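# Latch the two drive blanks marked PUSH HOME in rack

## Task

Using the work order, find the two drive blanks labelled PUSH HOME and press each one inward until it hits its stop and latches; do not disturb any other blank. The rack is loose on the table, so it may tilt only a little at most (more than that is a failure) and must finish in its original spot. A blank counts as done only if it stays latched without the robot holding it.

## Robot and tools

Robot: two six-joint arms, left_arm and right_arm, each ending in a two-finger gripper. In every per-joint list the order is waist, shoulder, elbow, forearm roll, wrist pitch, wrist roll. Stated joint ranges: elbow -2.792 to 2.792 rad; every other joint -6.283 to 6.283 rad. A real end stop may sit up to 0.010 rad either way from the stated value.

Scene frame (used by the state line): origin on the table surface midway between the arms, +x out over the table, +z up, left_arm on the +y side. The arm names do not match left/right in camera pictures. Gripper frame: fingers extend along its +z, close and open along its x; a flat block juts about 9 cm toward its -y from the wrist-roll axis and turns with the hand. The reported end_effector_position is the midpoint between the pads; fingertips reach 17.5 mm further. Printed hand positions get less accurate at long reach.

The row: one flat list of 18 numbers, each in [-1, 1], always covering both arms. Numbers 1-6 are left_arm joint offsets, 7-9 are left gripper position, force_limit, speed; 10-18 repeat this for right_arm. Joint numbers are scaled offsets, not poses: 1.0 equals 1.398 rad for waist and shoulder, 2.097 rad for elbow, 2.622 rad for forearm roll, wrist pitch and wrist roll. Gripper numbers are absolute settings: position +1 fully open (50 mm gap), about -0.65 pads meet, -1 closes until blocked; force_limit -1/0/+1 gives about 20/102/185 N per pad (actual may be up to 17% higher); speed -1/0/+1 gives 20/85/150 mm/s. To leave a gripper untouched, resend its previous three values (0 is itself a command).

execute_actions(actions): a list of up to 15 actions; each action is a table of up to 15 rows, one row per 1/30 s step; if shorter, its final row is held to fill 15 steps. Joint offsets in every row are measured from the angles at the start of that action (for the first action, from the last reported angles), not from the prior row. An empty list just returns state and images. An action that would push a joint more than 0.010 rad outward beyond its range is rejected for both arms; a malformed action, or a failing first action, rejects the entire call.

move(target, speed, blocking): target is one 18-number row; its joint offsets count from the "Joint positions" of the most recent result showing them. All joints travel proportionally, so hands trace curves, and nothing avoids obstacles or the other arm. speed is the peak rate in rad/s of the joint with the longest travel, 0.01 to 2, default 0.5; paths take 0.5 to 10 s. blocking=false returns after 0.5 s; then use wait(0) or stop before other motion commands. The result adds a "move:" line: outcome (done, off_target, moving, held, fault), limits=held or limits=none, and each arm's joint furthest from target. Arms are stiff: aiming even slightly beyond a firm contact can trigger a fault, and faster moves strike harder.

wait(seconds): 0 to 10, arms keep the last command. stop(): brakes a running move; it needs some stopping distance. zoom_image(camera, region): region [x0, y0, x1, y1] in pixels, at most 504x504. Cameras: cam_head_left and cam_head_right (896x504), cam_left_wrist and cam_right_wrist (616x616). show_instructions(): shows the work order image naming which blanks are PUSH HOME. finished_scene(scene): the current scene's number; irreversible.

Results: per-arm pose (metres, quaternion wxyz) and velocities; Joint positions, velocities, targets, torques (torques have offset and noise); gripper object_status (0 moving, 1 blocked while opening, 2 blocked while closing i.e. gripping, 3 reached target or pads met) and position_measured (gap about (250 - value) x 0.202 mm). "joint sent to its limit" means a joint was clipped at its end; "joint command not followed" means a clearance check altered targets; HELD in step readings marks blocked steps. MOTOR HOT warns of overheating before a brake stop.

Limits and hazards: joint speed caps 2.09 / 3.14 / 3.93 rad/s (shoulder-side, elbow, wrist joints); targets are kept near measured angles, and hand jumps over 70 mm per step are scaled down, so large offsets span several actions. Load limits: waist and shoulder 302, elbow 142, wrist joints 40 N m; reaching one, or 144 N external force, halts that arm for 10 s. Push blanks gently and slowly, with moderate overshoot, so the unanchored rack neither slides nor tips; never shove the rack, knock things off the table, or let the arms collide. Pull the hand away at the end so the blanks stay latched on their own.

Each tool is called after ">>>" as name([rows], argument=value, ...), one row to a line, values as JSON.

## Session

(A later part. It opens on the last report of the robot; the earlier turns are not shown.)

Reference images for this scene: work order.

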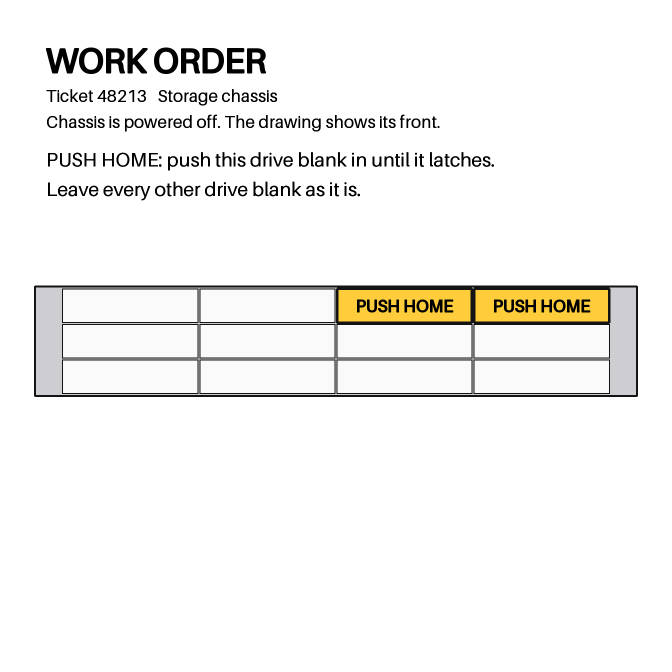

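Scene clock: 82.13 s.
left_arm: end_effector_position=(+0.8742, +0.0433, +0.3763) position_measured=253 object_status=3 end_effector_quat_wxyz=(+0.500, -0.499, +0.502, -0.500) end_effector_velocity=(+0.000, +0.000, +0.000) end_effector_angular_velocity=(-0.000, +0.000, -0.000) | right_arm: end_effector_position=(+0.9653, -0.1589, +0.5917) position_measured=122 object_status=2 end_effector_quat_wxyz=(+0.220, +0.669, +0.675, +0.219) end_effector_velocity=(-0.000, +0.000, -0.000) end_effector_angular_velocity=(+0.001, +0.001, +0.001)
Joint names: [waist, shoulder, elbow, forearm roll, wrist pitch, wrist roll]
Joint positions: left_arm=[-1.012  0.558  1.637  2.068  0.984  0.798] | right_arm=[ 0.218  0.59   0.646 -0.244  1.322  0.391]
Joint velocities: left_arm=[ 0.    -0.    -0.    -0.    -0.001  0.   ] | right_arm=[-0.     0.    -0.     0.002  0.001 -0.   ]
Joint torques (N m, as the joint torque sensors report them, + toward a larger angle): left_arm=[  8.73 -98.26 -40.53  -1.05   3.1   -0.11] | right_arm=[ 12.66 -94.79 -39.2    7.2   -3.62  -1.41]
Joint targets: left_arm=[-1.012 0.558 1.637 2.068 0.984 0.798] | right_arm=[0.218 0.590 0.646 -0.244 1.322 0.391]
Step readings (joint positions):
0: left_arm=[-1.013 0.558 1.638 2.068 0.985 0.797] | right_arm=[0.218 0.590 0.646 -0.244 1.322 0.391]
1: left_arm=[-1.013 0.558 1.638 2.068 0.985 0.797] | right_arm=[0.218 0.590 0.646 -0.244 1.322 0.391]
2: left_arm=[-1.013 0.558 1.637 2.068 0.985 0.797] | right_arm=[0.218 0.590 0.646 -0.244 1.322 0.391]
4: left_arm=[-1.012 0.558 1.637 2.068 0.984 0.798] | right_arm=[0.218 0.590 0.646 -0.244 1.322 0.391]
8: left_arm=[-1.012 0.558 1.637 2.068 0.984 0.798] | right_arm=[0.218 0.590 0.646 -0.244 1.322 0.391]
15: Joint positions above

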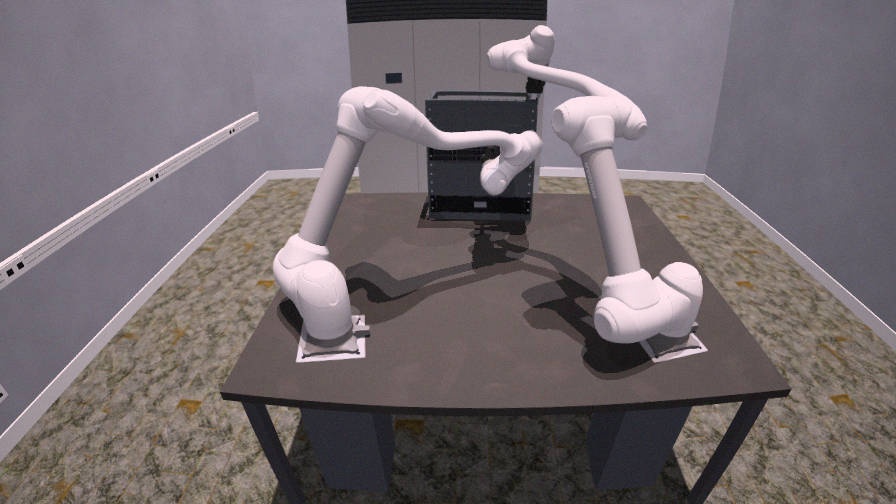

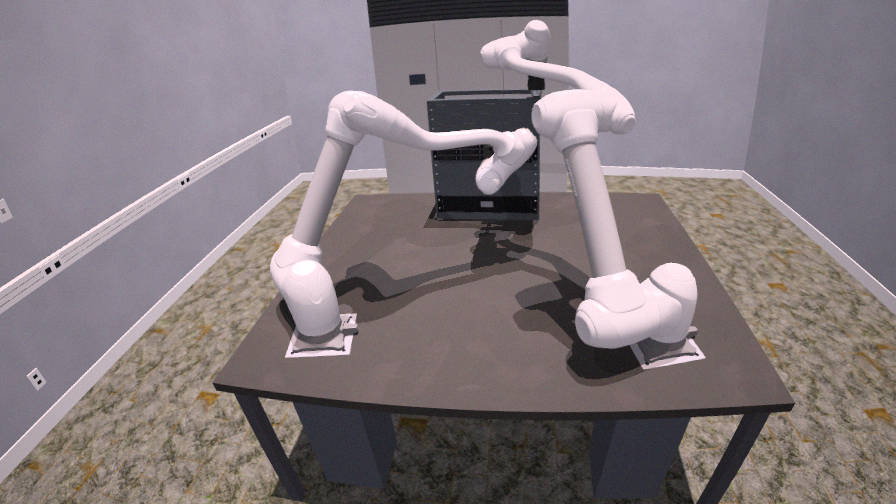

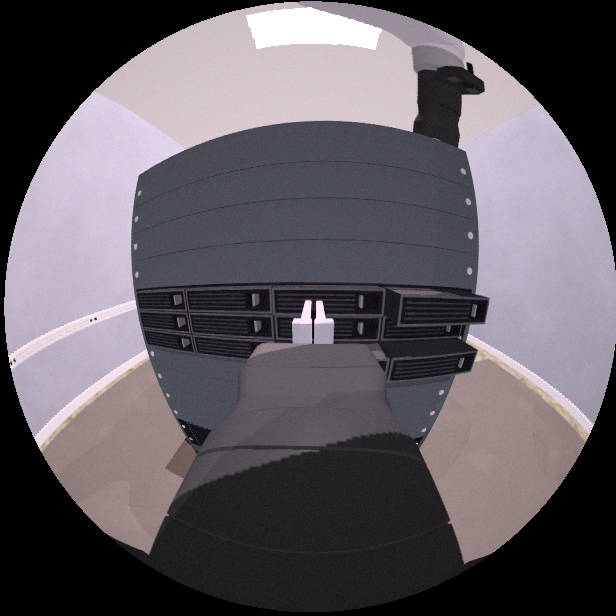

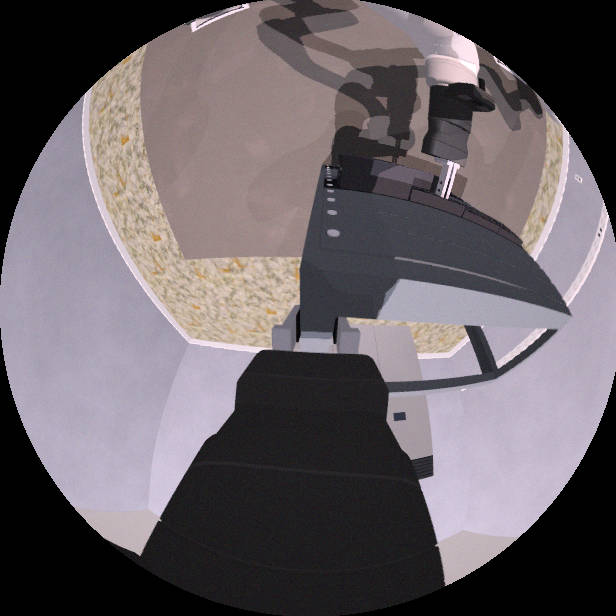

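>>> execute_actions([
  [[0.00037,0.00032,-0.00035,0.0001,-0.00019,0.00003,-1,0,0.5,0,0,0,0,0,0,-1,0.6,0],[0.00073,0.00064,-0.00071,0.0002,-0.00038,0.00007,-1,0,0.5,0,0,0,0,0,0,-1,0.6,0]],
])

>>> execute_actions([
  [[0.00037,0.00032,-0.00035,0.0001,-0.00019,0.00003,-1,0,0.5,0,0,0,0,0,0,-1,0.6,0],[0.00073,0.00064,-0.00071,0.0002,-0.00038,0.00007,-1,0,0.5,0,0,0,0,0,0,-1,0.6,0]],
])

>>> zoom_image(camera="cam_right_wrist", region=[300, 100, 540, 260])

Scene clock: 85.17 s.
left_arm: end_effector_position=(+0.8752, +0.0434, +0.3763) position_measured=253 object_status=3 end_effector_quat_wxyz=(+0.500, -0.499, +0.502, -0.499) end_effector_velocity=(+0.000, +0.001, -0.000) end_effector_angular_velocity=(+0.000, -0.001, +0.002) | right_arm: end_effector_position=(+0.9653, -0.1589, +0.5917) position_measured=122 object_status=2 end_effector_quat_wxyz=(+0.220, +0.669, +0.675, +0.219) end_effector_velocity=(-0.000, +0.000, +0.000) end_effector_angular_velocity=(+0.001, +0.000, +0.001)
Joint names: [waist, shoulder, elbow, forearm roll, wrist pitch, wrist roll]
Joint positions: left_arm=[-1.011  0.559  1.635  2.069  0.983  0.798] | right_arm=[ 0.218  0.59   0.646 -0.244  1.322  0.391]
Joint velocities: left_arm=[ 0.     0.     0.     0.     0.002 -0.   ] | right_arm=[ 0.    -0.    -0.001  0.001  0.001 -0.   ]
Joint torques (N m, as the joint torque sensors report them, + toward a larger angle): left_arm=[  6.59 -98.54 -41.22  -0.61   2.51  -0.47] | right_arm=[ 11.99 -93.77 -39.38   7.24  -3.67  -1.65]
Joint targets: left_arm=[-1.011 0.559 1.635 2.069 0.983 0.798] | right_arm=[0.218 0.590 0.646 -0.244 1.322 0.391]
Step readings (joint positions):
0: left_arm=[-1.012 0.558 1.637 2.068 0.984 0.798] | right_arm=[0.218 0.590 0.646 -0.244 1.322 0.391]
1: left_arm=[-1.012 0.559 1.636 2.068 0.984 0.798] | right_arm=[0.218 0.590 0.646 -0.244 1.322 0.391]
2: left_arm=[-1.012 0.559 1.636 2.068 0.984 0.798] | right_arm=[0.218 0.590 0.646 -0.244 1.322 0.391]
4: left_arm=[-1.011 0.559 1.635 2.069 0.983 0.798] | right_arm=[0.218 0.590 0.646 -0.244 1.322 0.391]
8: left_arm=[-1.011 0.559 1.635 2.069 0.983 0.798] | right_arm=[0.218 0.590 0.646 -0.244 1.322 0.391]
15: Joint positions above

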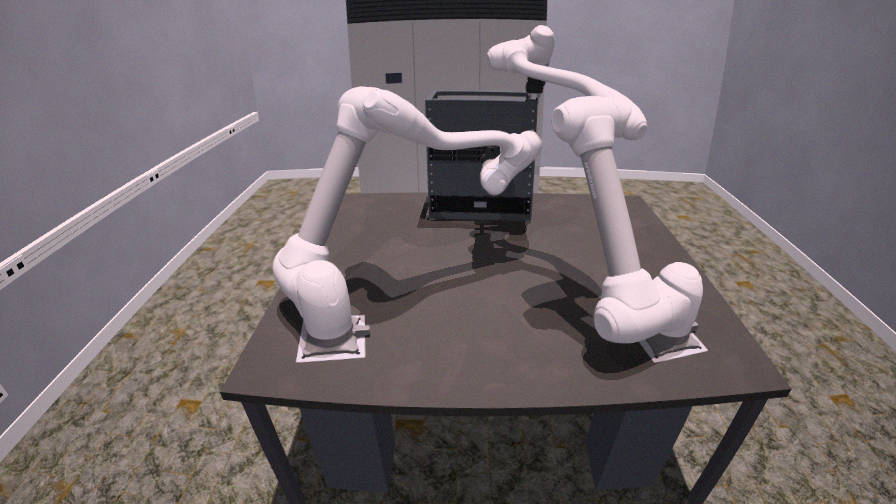

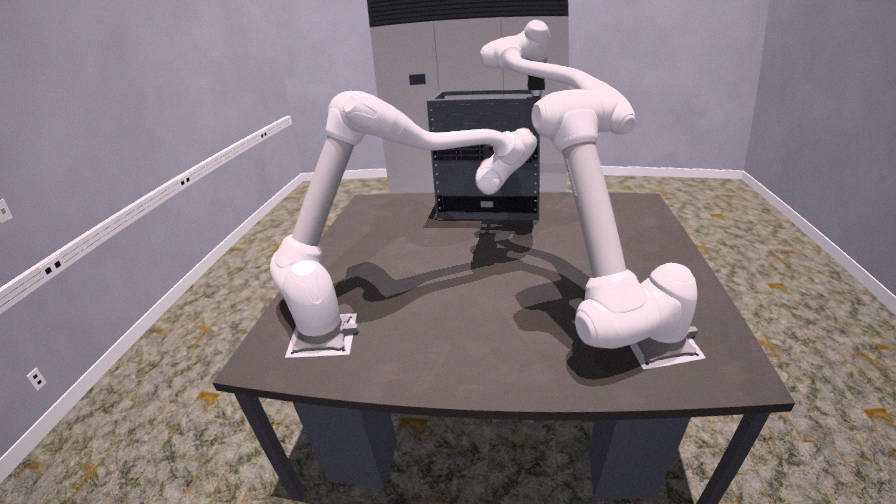

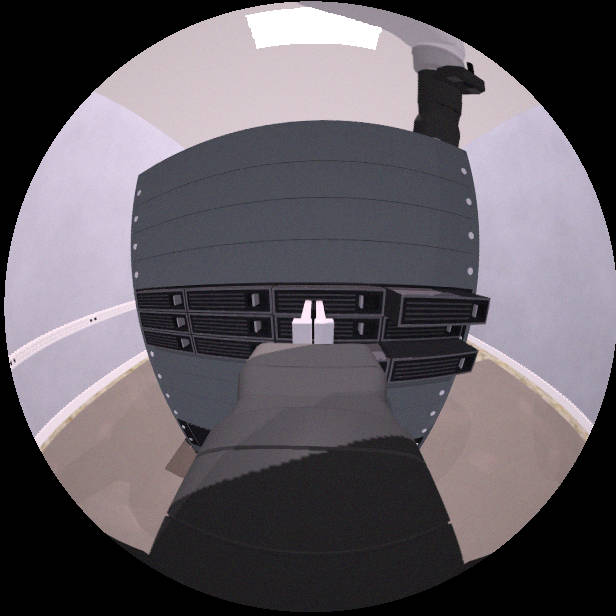

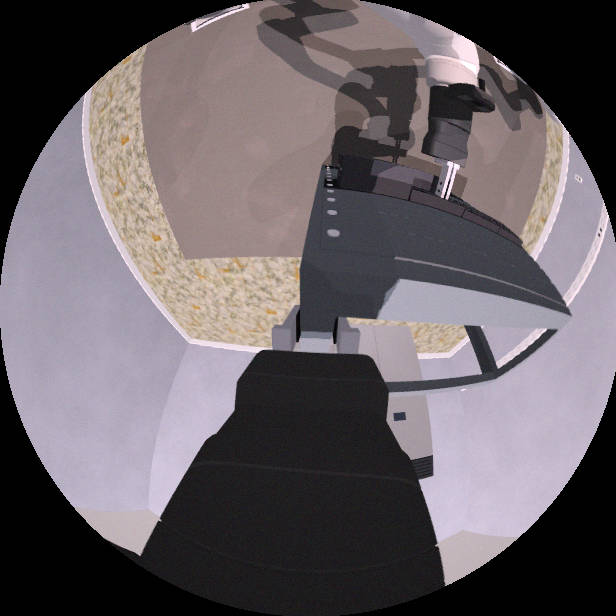

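Scene clock: 85.67 s.
left_arm: end_effector_position=(+0.8762, +0.0435, +0.3762) position_measured=253 object_status=3 end_effector_quat_wxyz=(+0.500, -0.499, +0.502, -0.499) end_effector_velocity=(+0.000, +0.000, -0.001) end_effector_angular_velocity=(-0.001, +0.001, -0.000) | right_arm: end_effector_position=(+0.9653, -0.1589, +0.5917) position_measured=122 object_status=2 end_effector_quat_wxyz=(+0.220, +0.669, +0.675, +0.219) end_effector_velocity=(-0.000, -0.000, -0.001) end_effector_angular_velocity=(-0.001, +0.001, -0.000)
Joint names: [waist, shoulder, elbow, forearm roll, wrist pitch, wrist roll]
Joint positions: left_arm=[-1.01   0.56   1.634  2.069  0.982  0.798] | right_arm=[ 0.218  0.59   0.646 -0.244  1.322  0.391]
Joint velocities: left_arm=[ 0.     0.     0.    -0.    -0.001 -0.001] | right_arm=[-0.    -0.     0.001 -0.    -0.     0.   ]
Joint torques (N m, as the joint torque sensors report them, + toward a larger angle): left_arm=[  9.02 -99.25 -40.53  -1.03   2.94  -0.07] | right_arm=[ 12.78 -95.13 -39.8    7.42  -3.68  -1.24]
Joint targets: left_arm=[-1.010 0.560 1.634 2.069 0.982 0.798] | right_arm=[0.218 0.590 0.646 -0.244 1.322 0.391]
Step readings (joint positions):
0: left_arm=[-1.011 0.559 1.635 2.069 0.983 0.798] | right_arm=[0.218 0.590 0.646 -0.244 1.322 0.391]
1: left_arm=[-1.011 0.559 1.635 2.069 0.983 0.798] | right_arm=[0.218 0.590 0.646 -0.244 1.322 0.391]
2: left_arm=[-1.011 0.560 1.634 2.069 0.983 0.798] | right_arm=[0.218 0.590 0.646 -0.244 1.322 0.391]
4: left_arm=[-1.010 0.560 1.634 2.069 0.982 0.798] | right_arm=[0.218 0.590 0.646 -0.244 1.322 0.391]
8: left_arm=[-1.010 0.560 1.634 2.069 0.982 0.798] | right_arm=[0.218 0.590 0.646 -0.244 1.322 0.391]
15: Joint positions above

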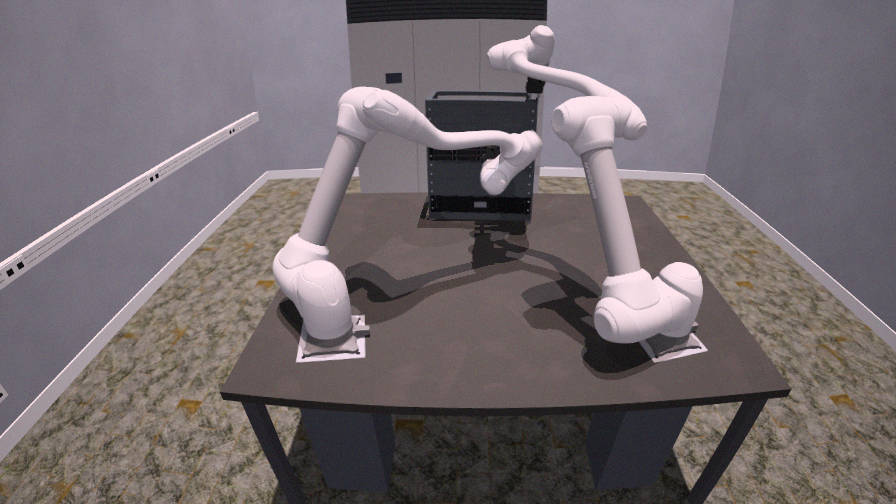

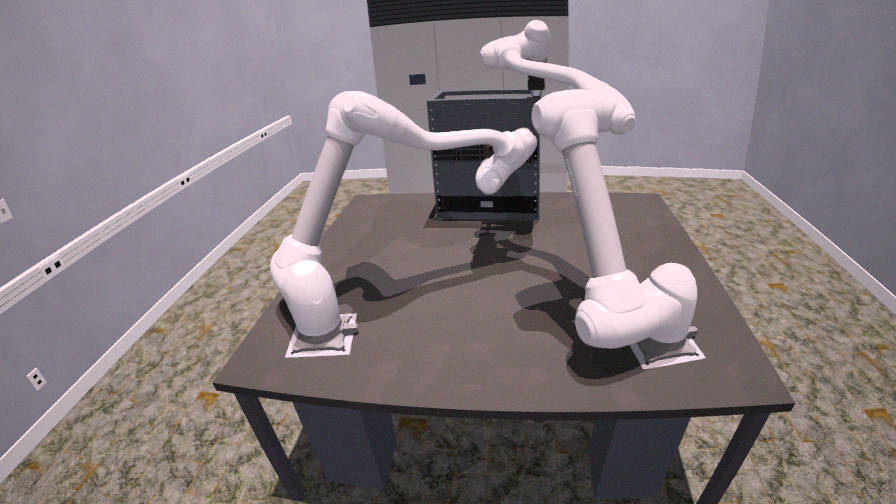

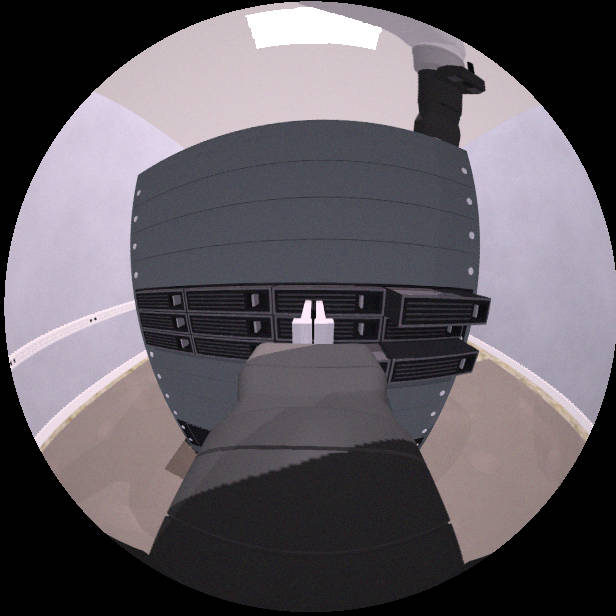

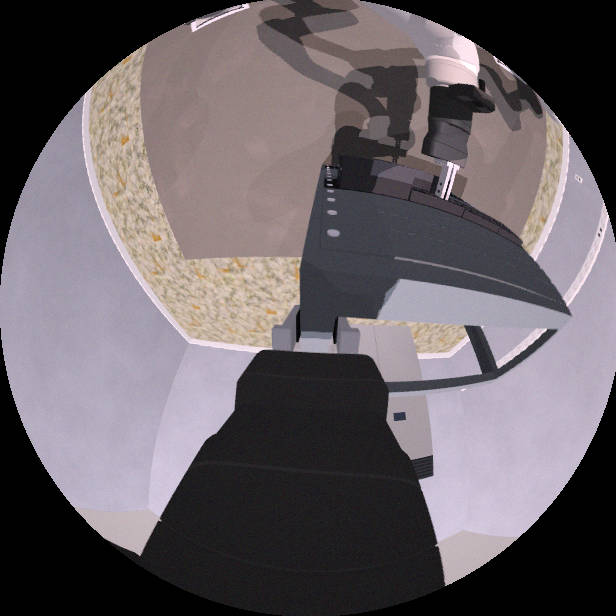

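Region (300, 100, 540, 260) of cam_right_wrist's 616x616 image, scaled by 2.100, with more detail than that image has.

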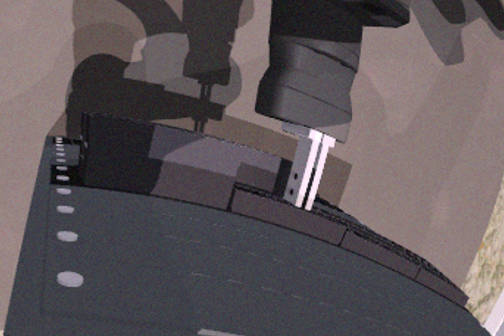

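>>> execute_actions([
  [[0.00037,0.00032,-0.00035,0.0001,-0.00019,0.00003,-1,0,0.5,0,0,0,0,0,0,-1,0.6,0],[0.00073,0.00064,-0.00071,0.0002,-0.00038,0.00007,-1,0,0.5,0,0,0,0,0,0,-1,0.6,0]],
])

>>> execute_actions([
  [[0.00037,0.00032,-0.00035,0.0001,-0.00019,0.00003,-1,0,0.5,0,0,0,0,0,0,-1,0.6,0],[0.00073,0.00064,-0.00071,0.0002,-0.00038,0.00007,-1,0,0.5,0,0,0,0,0,0,-1,0.6,0]],
])

>>> zoom_image(camera="cam_right_wrist", region=[300, 100, 540, 260])

Scene clock: 88.47 s.
left_arm: end_effector_position=(+0.8772, +0.0436, +0.3762) position_measured=253 object_status=3 end_effector_quat_wxyz=(+0.500, -0.499, +0.502, -0.499) end_effector_velocity=(+0.000, -0.000, +0.001) end_effector_angular_velocity=(-0.002, +0.000, -0.000) | right_arm: end_effector_position=(+0.9653, -0.1589, +0.5917) position_measured=122 object_status=2 end_effector_quat_wxyz=(+0.220, +0.669, +0.675, +0.219) end_effector_velocity=(+0.000, +0.000, -0.000) end_effector_angular_velocity=(-0.000, -0.000, +0.000)
Joint names: [waist, shoulder, elbow, forearm roll, wrist pitch, wrist roll]
Joint positions: left_arm=[-1.009  0.561  1.632  2.07   0.981  0.798] | right_arm=[ 0.218  0.59   0.646 -0.244  1.322  0.391]
Joint velocities: left_arm=[ 0.    -0.    -0.001 -0.    -0.001 -0.001] | right_arm=[ 0.     0.     0.    -0.    -0.001 -0.   ]
Joint torques (N m, as the joint torque sensors report them, + toward a larger angle): left_arm=[  7.06 -98.48 -41.14  -0.62   2.57  -0.12] | right_arm=[ 12.63 -94.53 -40.55   7.48  -3.6   -1.52]
Joint targets: left_arm=[-1.009 0.561 1.632 2.070 0.981 0.798] | right_arm=[0.218 0.590 0.646 -0.244 1.322 0.391]
Step readings (joint positions):
0: left_arm=[-1.010 0.560 1.634 2.069 0.982 0.798] | right_arm=[0.218 0.590 0.646 -0.244 1.322 0.391]
1: left_arm=[-1.010 0.560 1.633 2.069 0.982 0.798] | right_arm=[0.218 0.590 0.646 -0.244 1.322 0.391]
2: left_arm=[-1.010 0.561 1.633 2.069 0.982 0.798] | right_arm=[0.218 0.590 0.646 -0.244 1.322 0.391]
4: left_arm=[-1.009 0.561 1.632 2.070 0.981 0.798] | right_arm=[0.218 0.590 0.646 -0.244 1.322 0.391]
8: left_arm=[-1.009 0.561 1.632 2.070 0.981 0.798] | right_arm=[0.218 0.590 0.646 -0.244 1.322 0.391]
15: Joint positions above

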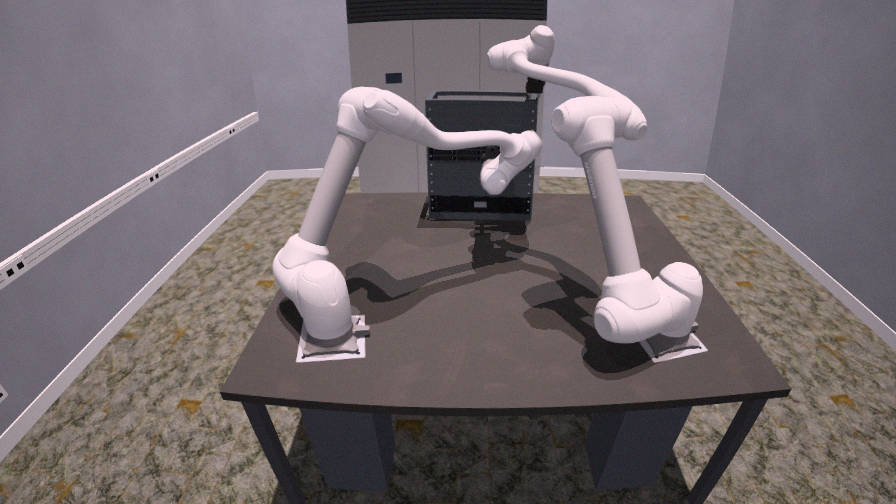

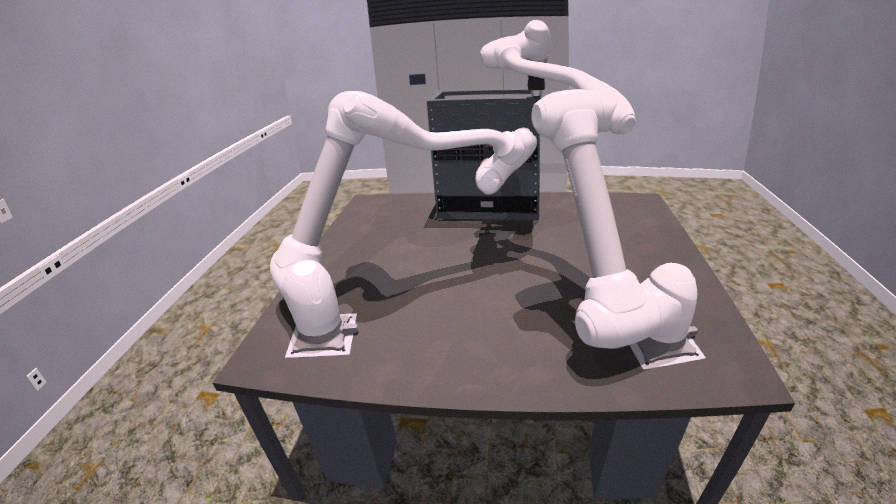

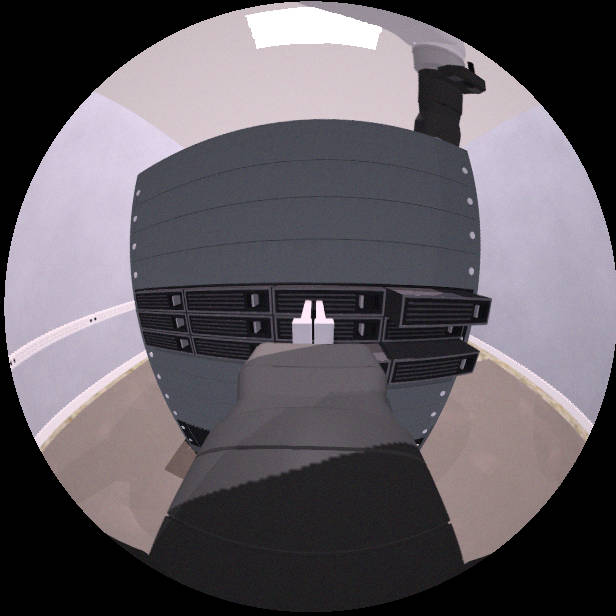

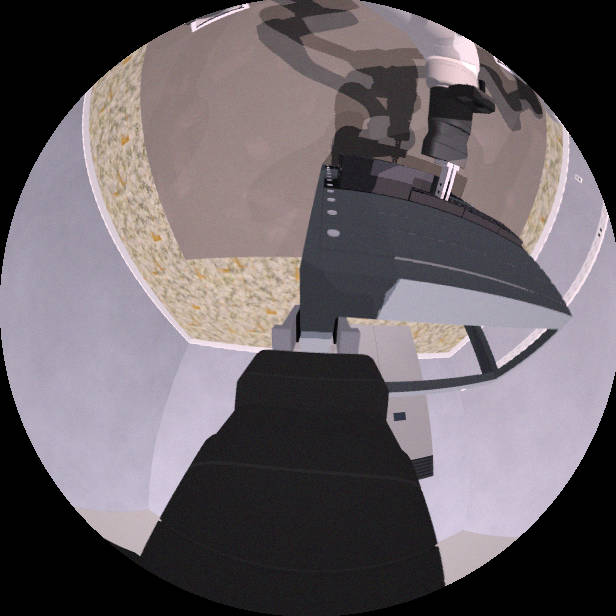

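Scene clock: 88.97 s.
left_arm: end_effector_position=(+0.8782, +0.0437, +0.3762) position_measured=253 object_status=3 end_effector_quat_wxyz=(+0.500, -0.499, +0.502, -0.499) end_effector_velocity=(-0.000, -0.000, -0.000) end_effector_angular_velocity=(+0.000, +0.001, -0.001) | right_arm: end_effector_position=(+0.9653, -0.1589, +0.5917) position_measured=122 object_status=2 end_effector_quat_wxyz=(+0.220, +0.669, +0.675, +0.219) end_effector_velocity=(+0.000, -0.000, -0.000) end_effector_angular_velocity=(-0.001, -0.001, +0.000)
Joint names: [waist, shoulder, elbow, forearm roll, wrist pitch, wrist roll]
Joint positions: left_arm=[-1.008  0.562  1.631  2.07   0.98   0.798] | right_arm=[ 0.218  0.59   0.646 -0.244  1.322  0.391]
Joint velocities: left_arm=[-0.    -0.     0.    -0.    -0.001 -0.   ] | right_arm=[-0.    -0.     0.001 -0.001 -0.001 -0.   ]
Joint torques (N m, as the joint torque sensors report them, + toward a larger angle): left_arm=[  7.25 -97.68 -41.44  -0.71   2.86  -0.1 ] | right_arm=[ 14.34 -95.66 -39.5    7.42  -3.51  -1.47]
Joint targets: left_arm=[-1.008 0.562 1.631 2.070 0.980 0.798] | right_arm=[0.218 0.590 0.646 -0.244 1.322 0.391]
Step readings (joint positions):
0: left_arm=[-1.009 0.561 1.632 2.070 0.981 0.798] | right_arm=[0.218 0.590 0.646 -0.244 1.322 0.391]
1: left_arm=[-1.009 0.561 1.632 2.070 0.981 0.798] | right_arm=[0.218 0.590 0.646 -0.244 1.322 0.391]
2: left_arm=[-1.009 0.562 1.631 2.070 0.981 0.798] | right_arm=[0.218 0.590 0.646 -0.244 1.322 0.391]
4: left_arm=[-1.008 0.562 1.631 2.070 0.980 0.798] | right_arm=[0.218 0.590 0.646 -0.244 1.322 0.391]
8: left_arm=[-1.008 0.562 1.631 2.070 0.980 0.798] | right_arm=[0.218 0.590 0.646 -0.244 1.322 0.391]
15: Joint positions above

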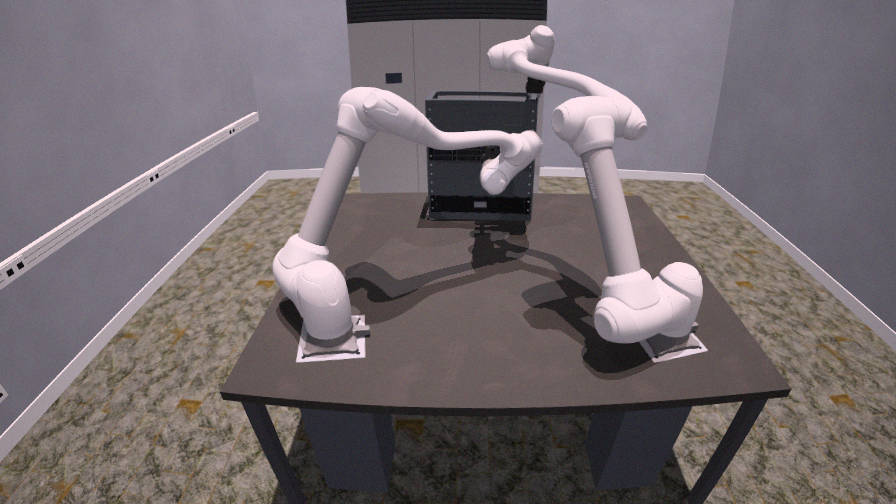

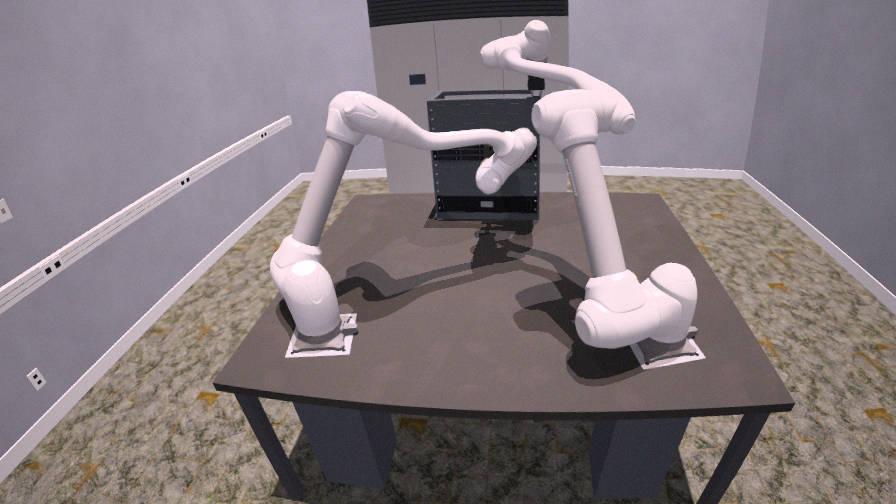

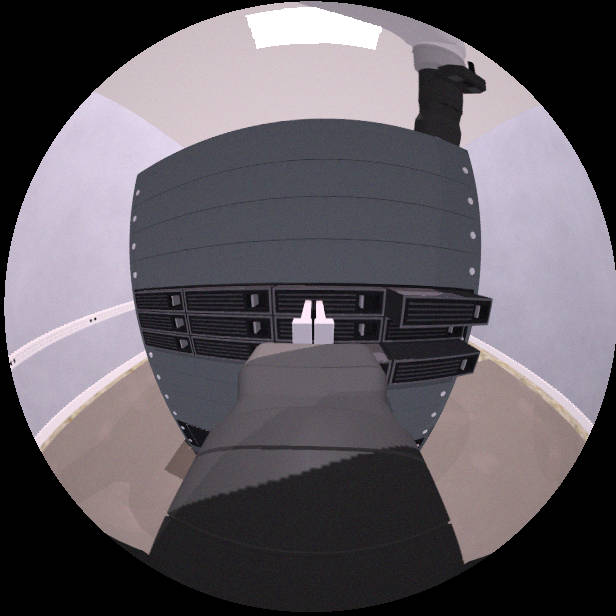

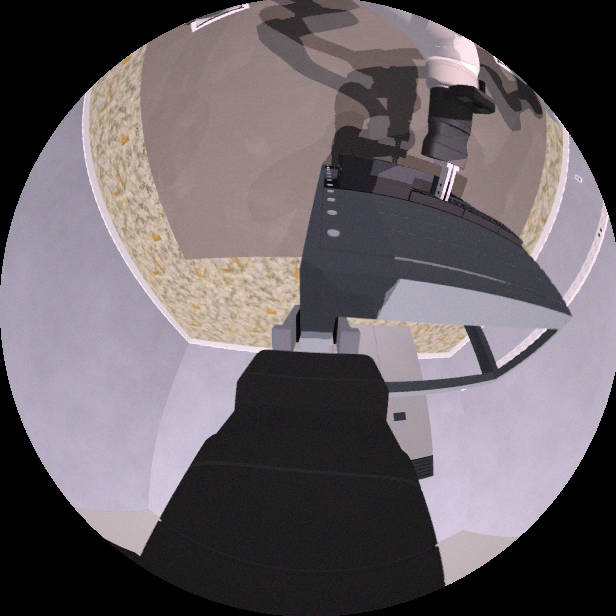

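Region (300, 100, 540, 260) of cam_right_wrist's 616x616 image, scaled by 2.100, with more detail than that image has.

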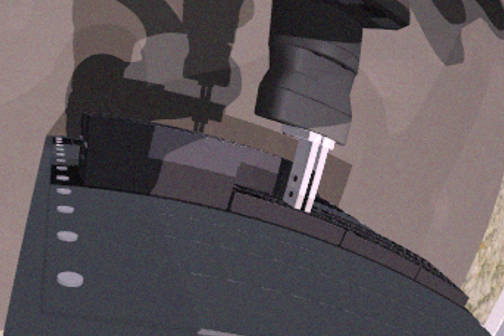

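>>> execute_actions([
  [[0.00037,0.00032,-0.00035,0.0001,-0.00019,0.00003,-1,0,0.5,0,0,0,0,0,0,-1,0.6,0],[0.00073,0.00064,-0.00071,0.0002,-0.00038,0.00007,-1,0,0.5,0,0,0,0,0,0,-1,0.6,0]],
])

>>> zoom_image(camera="cam_right_wrist", region=[300, 100, 540, 260])

Scene clock: 90.57 s.
left_arm: end_effector_position=(+0.8792, +0.0437, +0.3762) position_measured=253 object_status=3 end_effector_quat_wxyz=(+0.500, -0.499, +0.502, -0.499) end_effector_velocity=(-0.000, +0.000, -0.000) end_effector_angular_velocity=(+0.001, +0.000, +0.000) | right_arm: end_effector_position=(+0.9653, -0.1589, +0.5917) position_measured=122 object_status=2 end_effector_quat_wxyz=(+0.220, +0.669, +0.675, +0.219) end_effector_velocity=(-0.000, -0.001, -0.000) end_effector_angular_velocity=(-0.002, +0.001, -0.000)
Joint names: [waist, shoulder, elbow, forearm roll, wrist pitch, wrist roll]
Joint positions: left_arm=[-1.007  0.563  1.629  2.071  0.979  0.799] | right_arm=[ 0.218  0.59   0.646 -0.244  1.322  0.391]
Joint velocities: left_arm=[ 0.     0.     0.    -0.     0.     0.001] | right_arm=[ 0.    -0.     0.    -0.001  0.002 -0.001]
Joint torques (N m, as the joint torque sensors report them, + toward a larger angle): left_arm=[  9.69 -97.09 -42.55  -0.54   2.51   0.06] | right_arm=[ 14.43 -95.01 -39.69   7.28  -3.35  -1.35]
Joint targets: left_arm=[-1.007 0.563 1.629 2.071 0.979 0.799] | right_arm=[0.218 0.590 0.646 -0.244 1.322 0.391]
Step readings (joint positions):
0: left_arm=[-1.008 0.562 1.631 2.070 0.980 0.798] | right_arm=[0.218 0.590 0.646 -0.244 1.322 0.391]
1: left_arm=[-1.008 0.562 1.631 2.070 0.980 0.798] | right_arm=[0.218 0.590 0.646 -0.244 1.322 0.391]
2: left_arm=[-1.008 0.562 1.630 2.071 0.980 0.798] | right_arm=[0.218 0.590 0.646 -0.244 1.322 0.391]
4: left_arm=[-1.007 0.563 1.629 2.071 0.979 0.799] | right_arm=[0.218 0.590 0.646 -0.244 1.322 0.391]
8: left_arm=[-1.007 0.563 1.629 2.071 0.979 0.799] | right_arm=[0.218 0.590 0.646 -0.244 1.322 0.391]
15: Joint positions above

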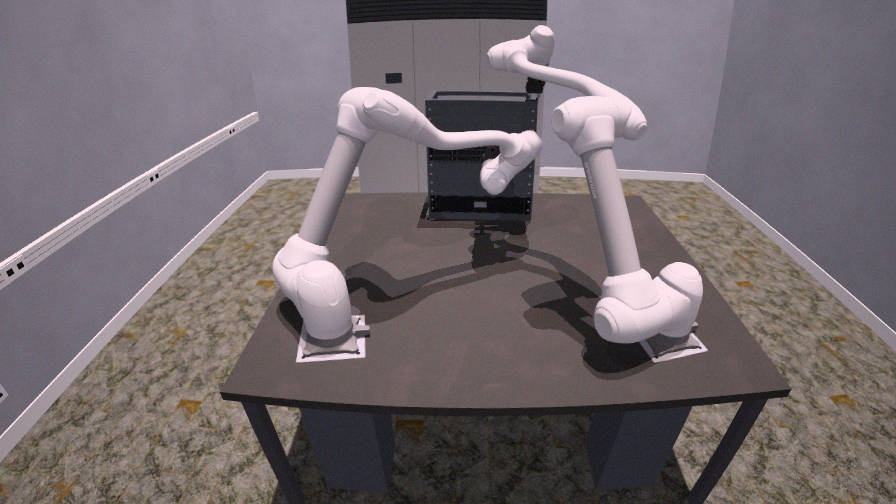

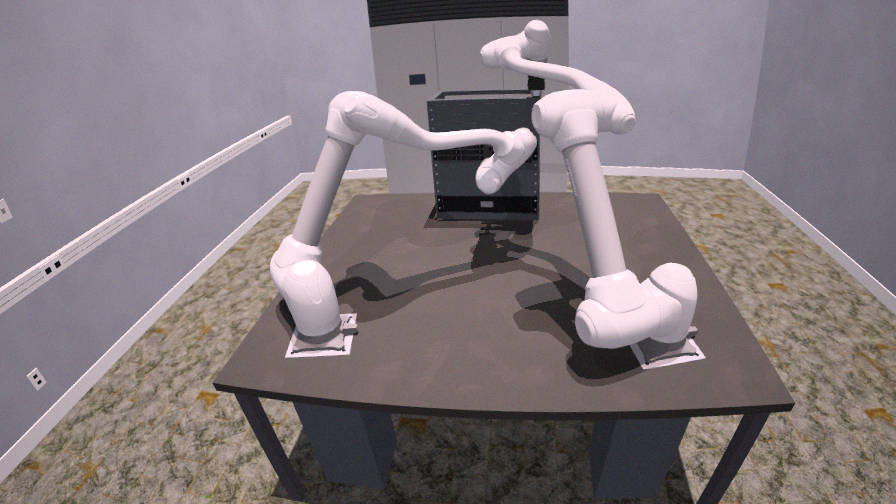

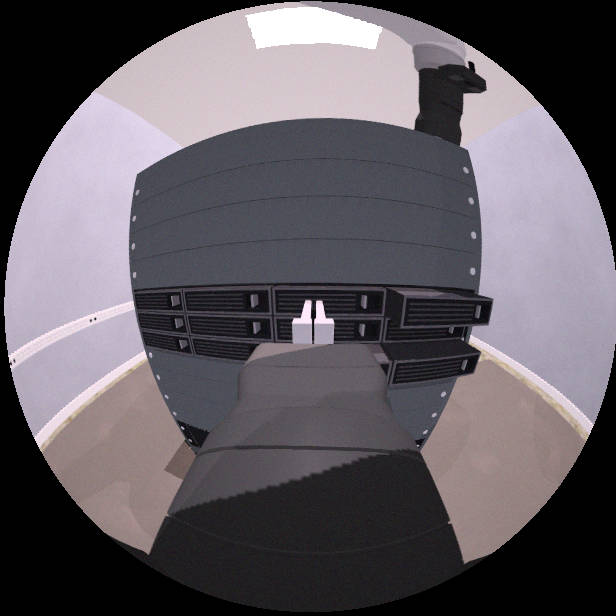

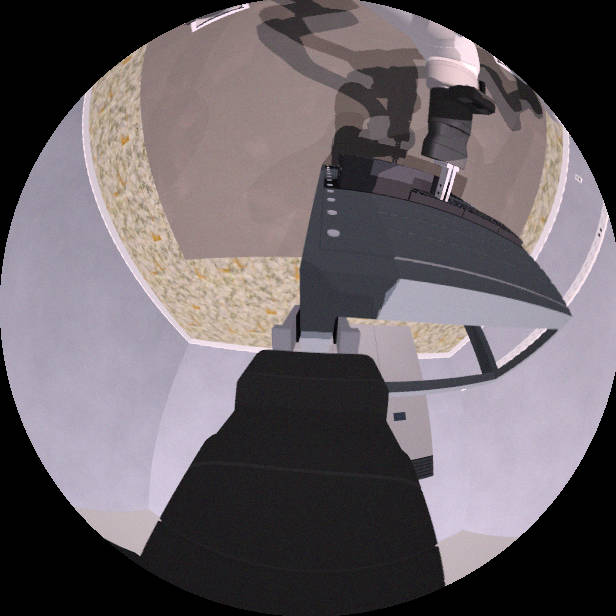

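Region (300, 100, 540, 260) of cam_right_wrist's 616x616 image, scaled by 2.100, with more detail than that image has.

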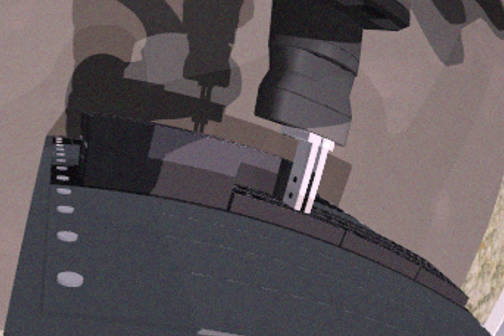

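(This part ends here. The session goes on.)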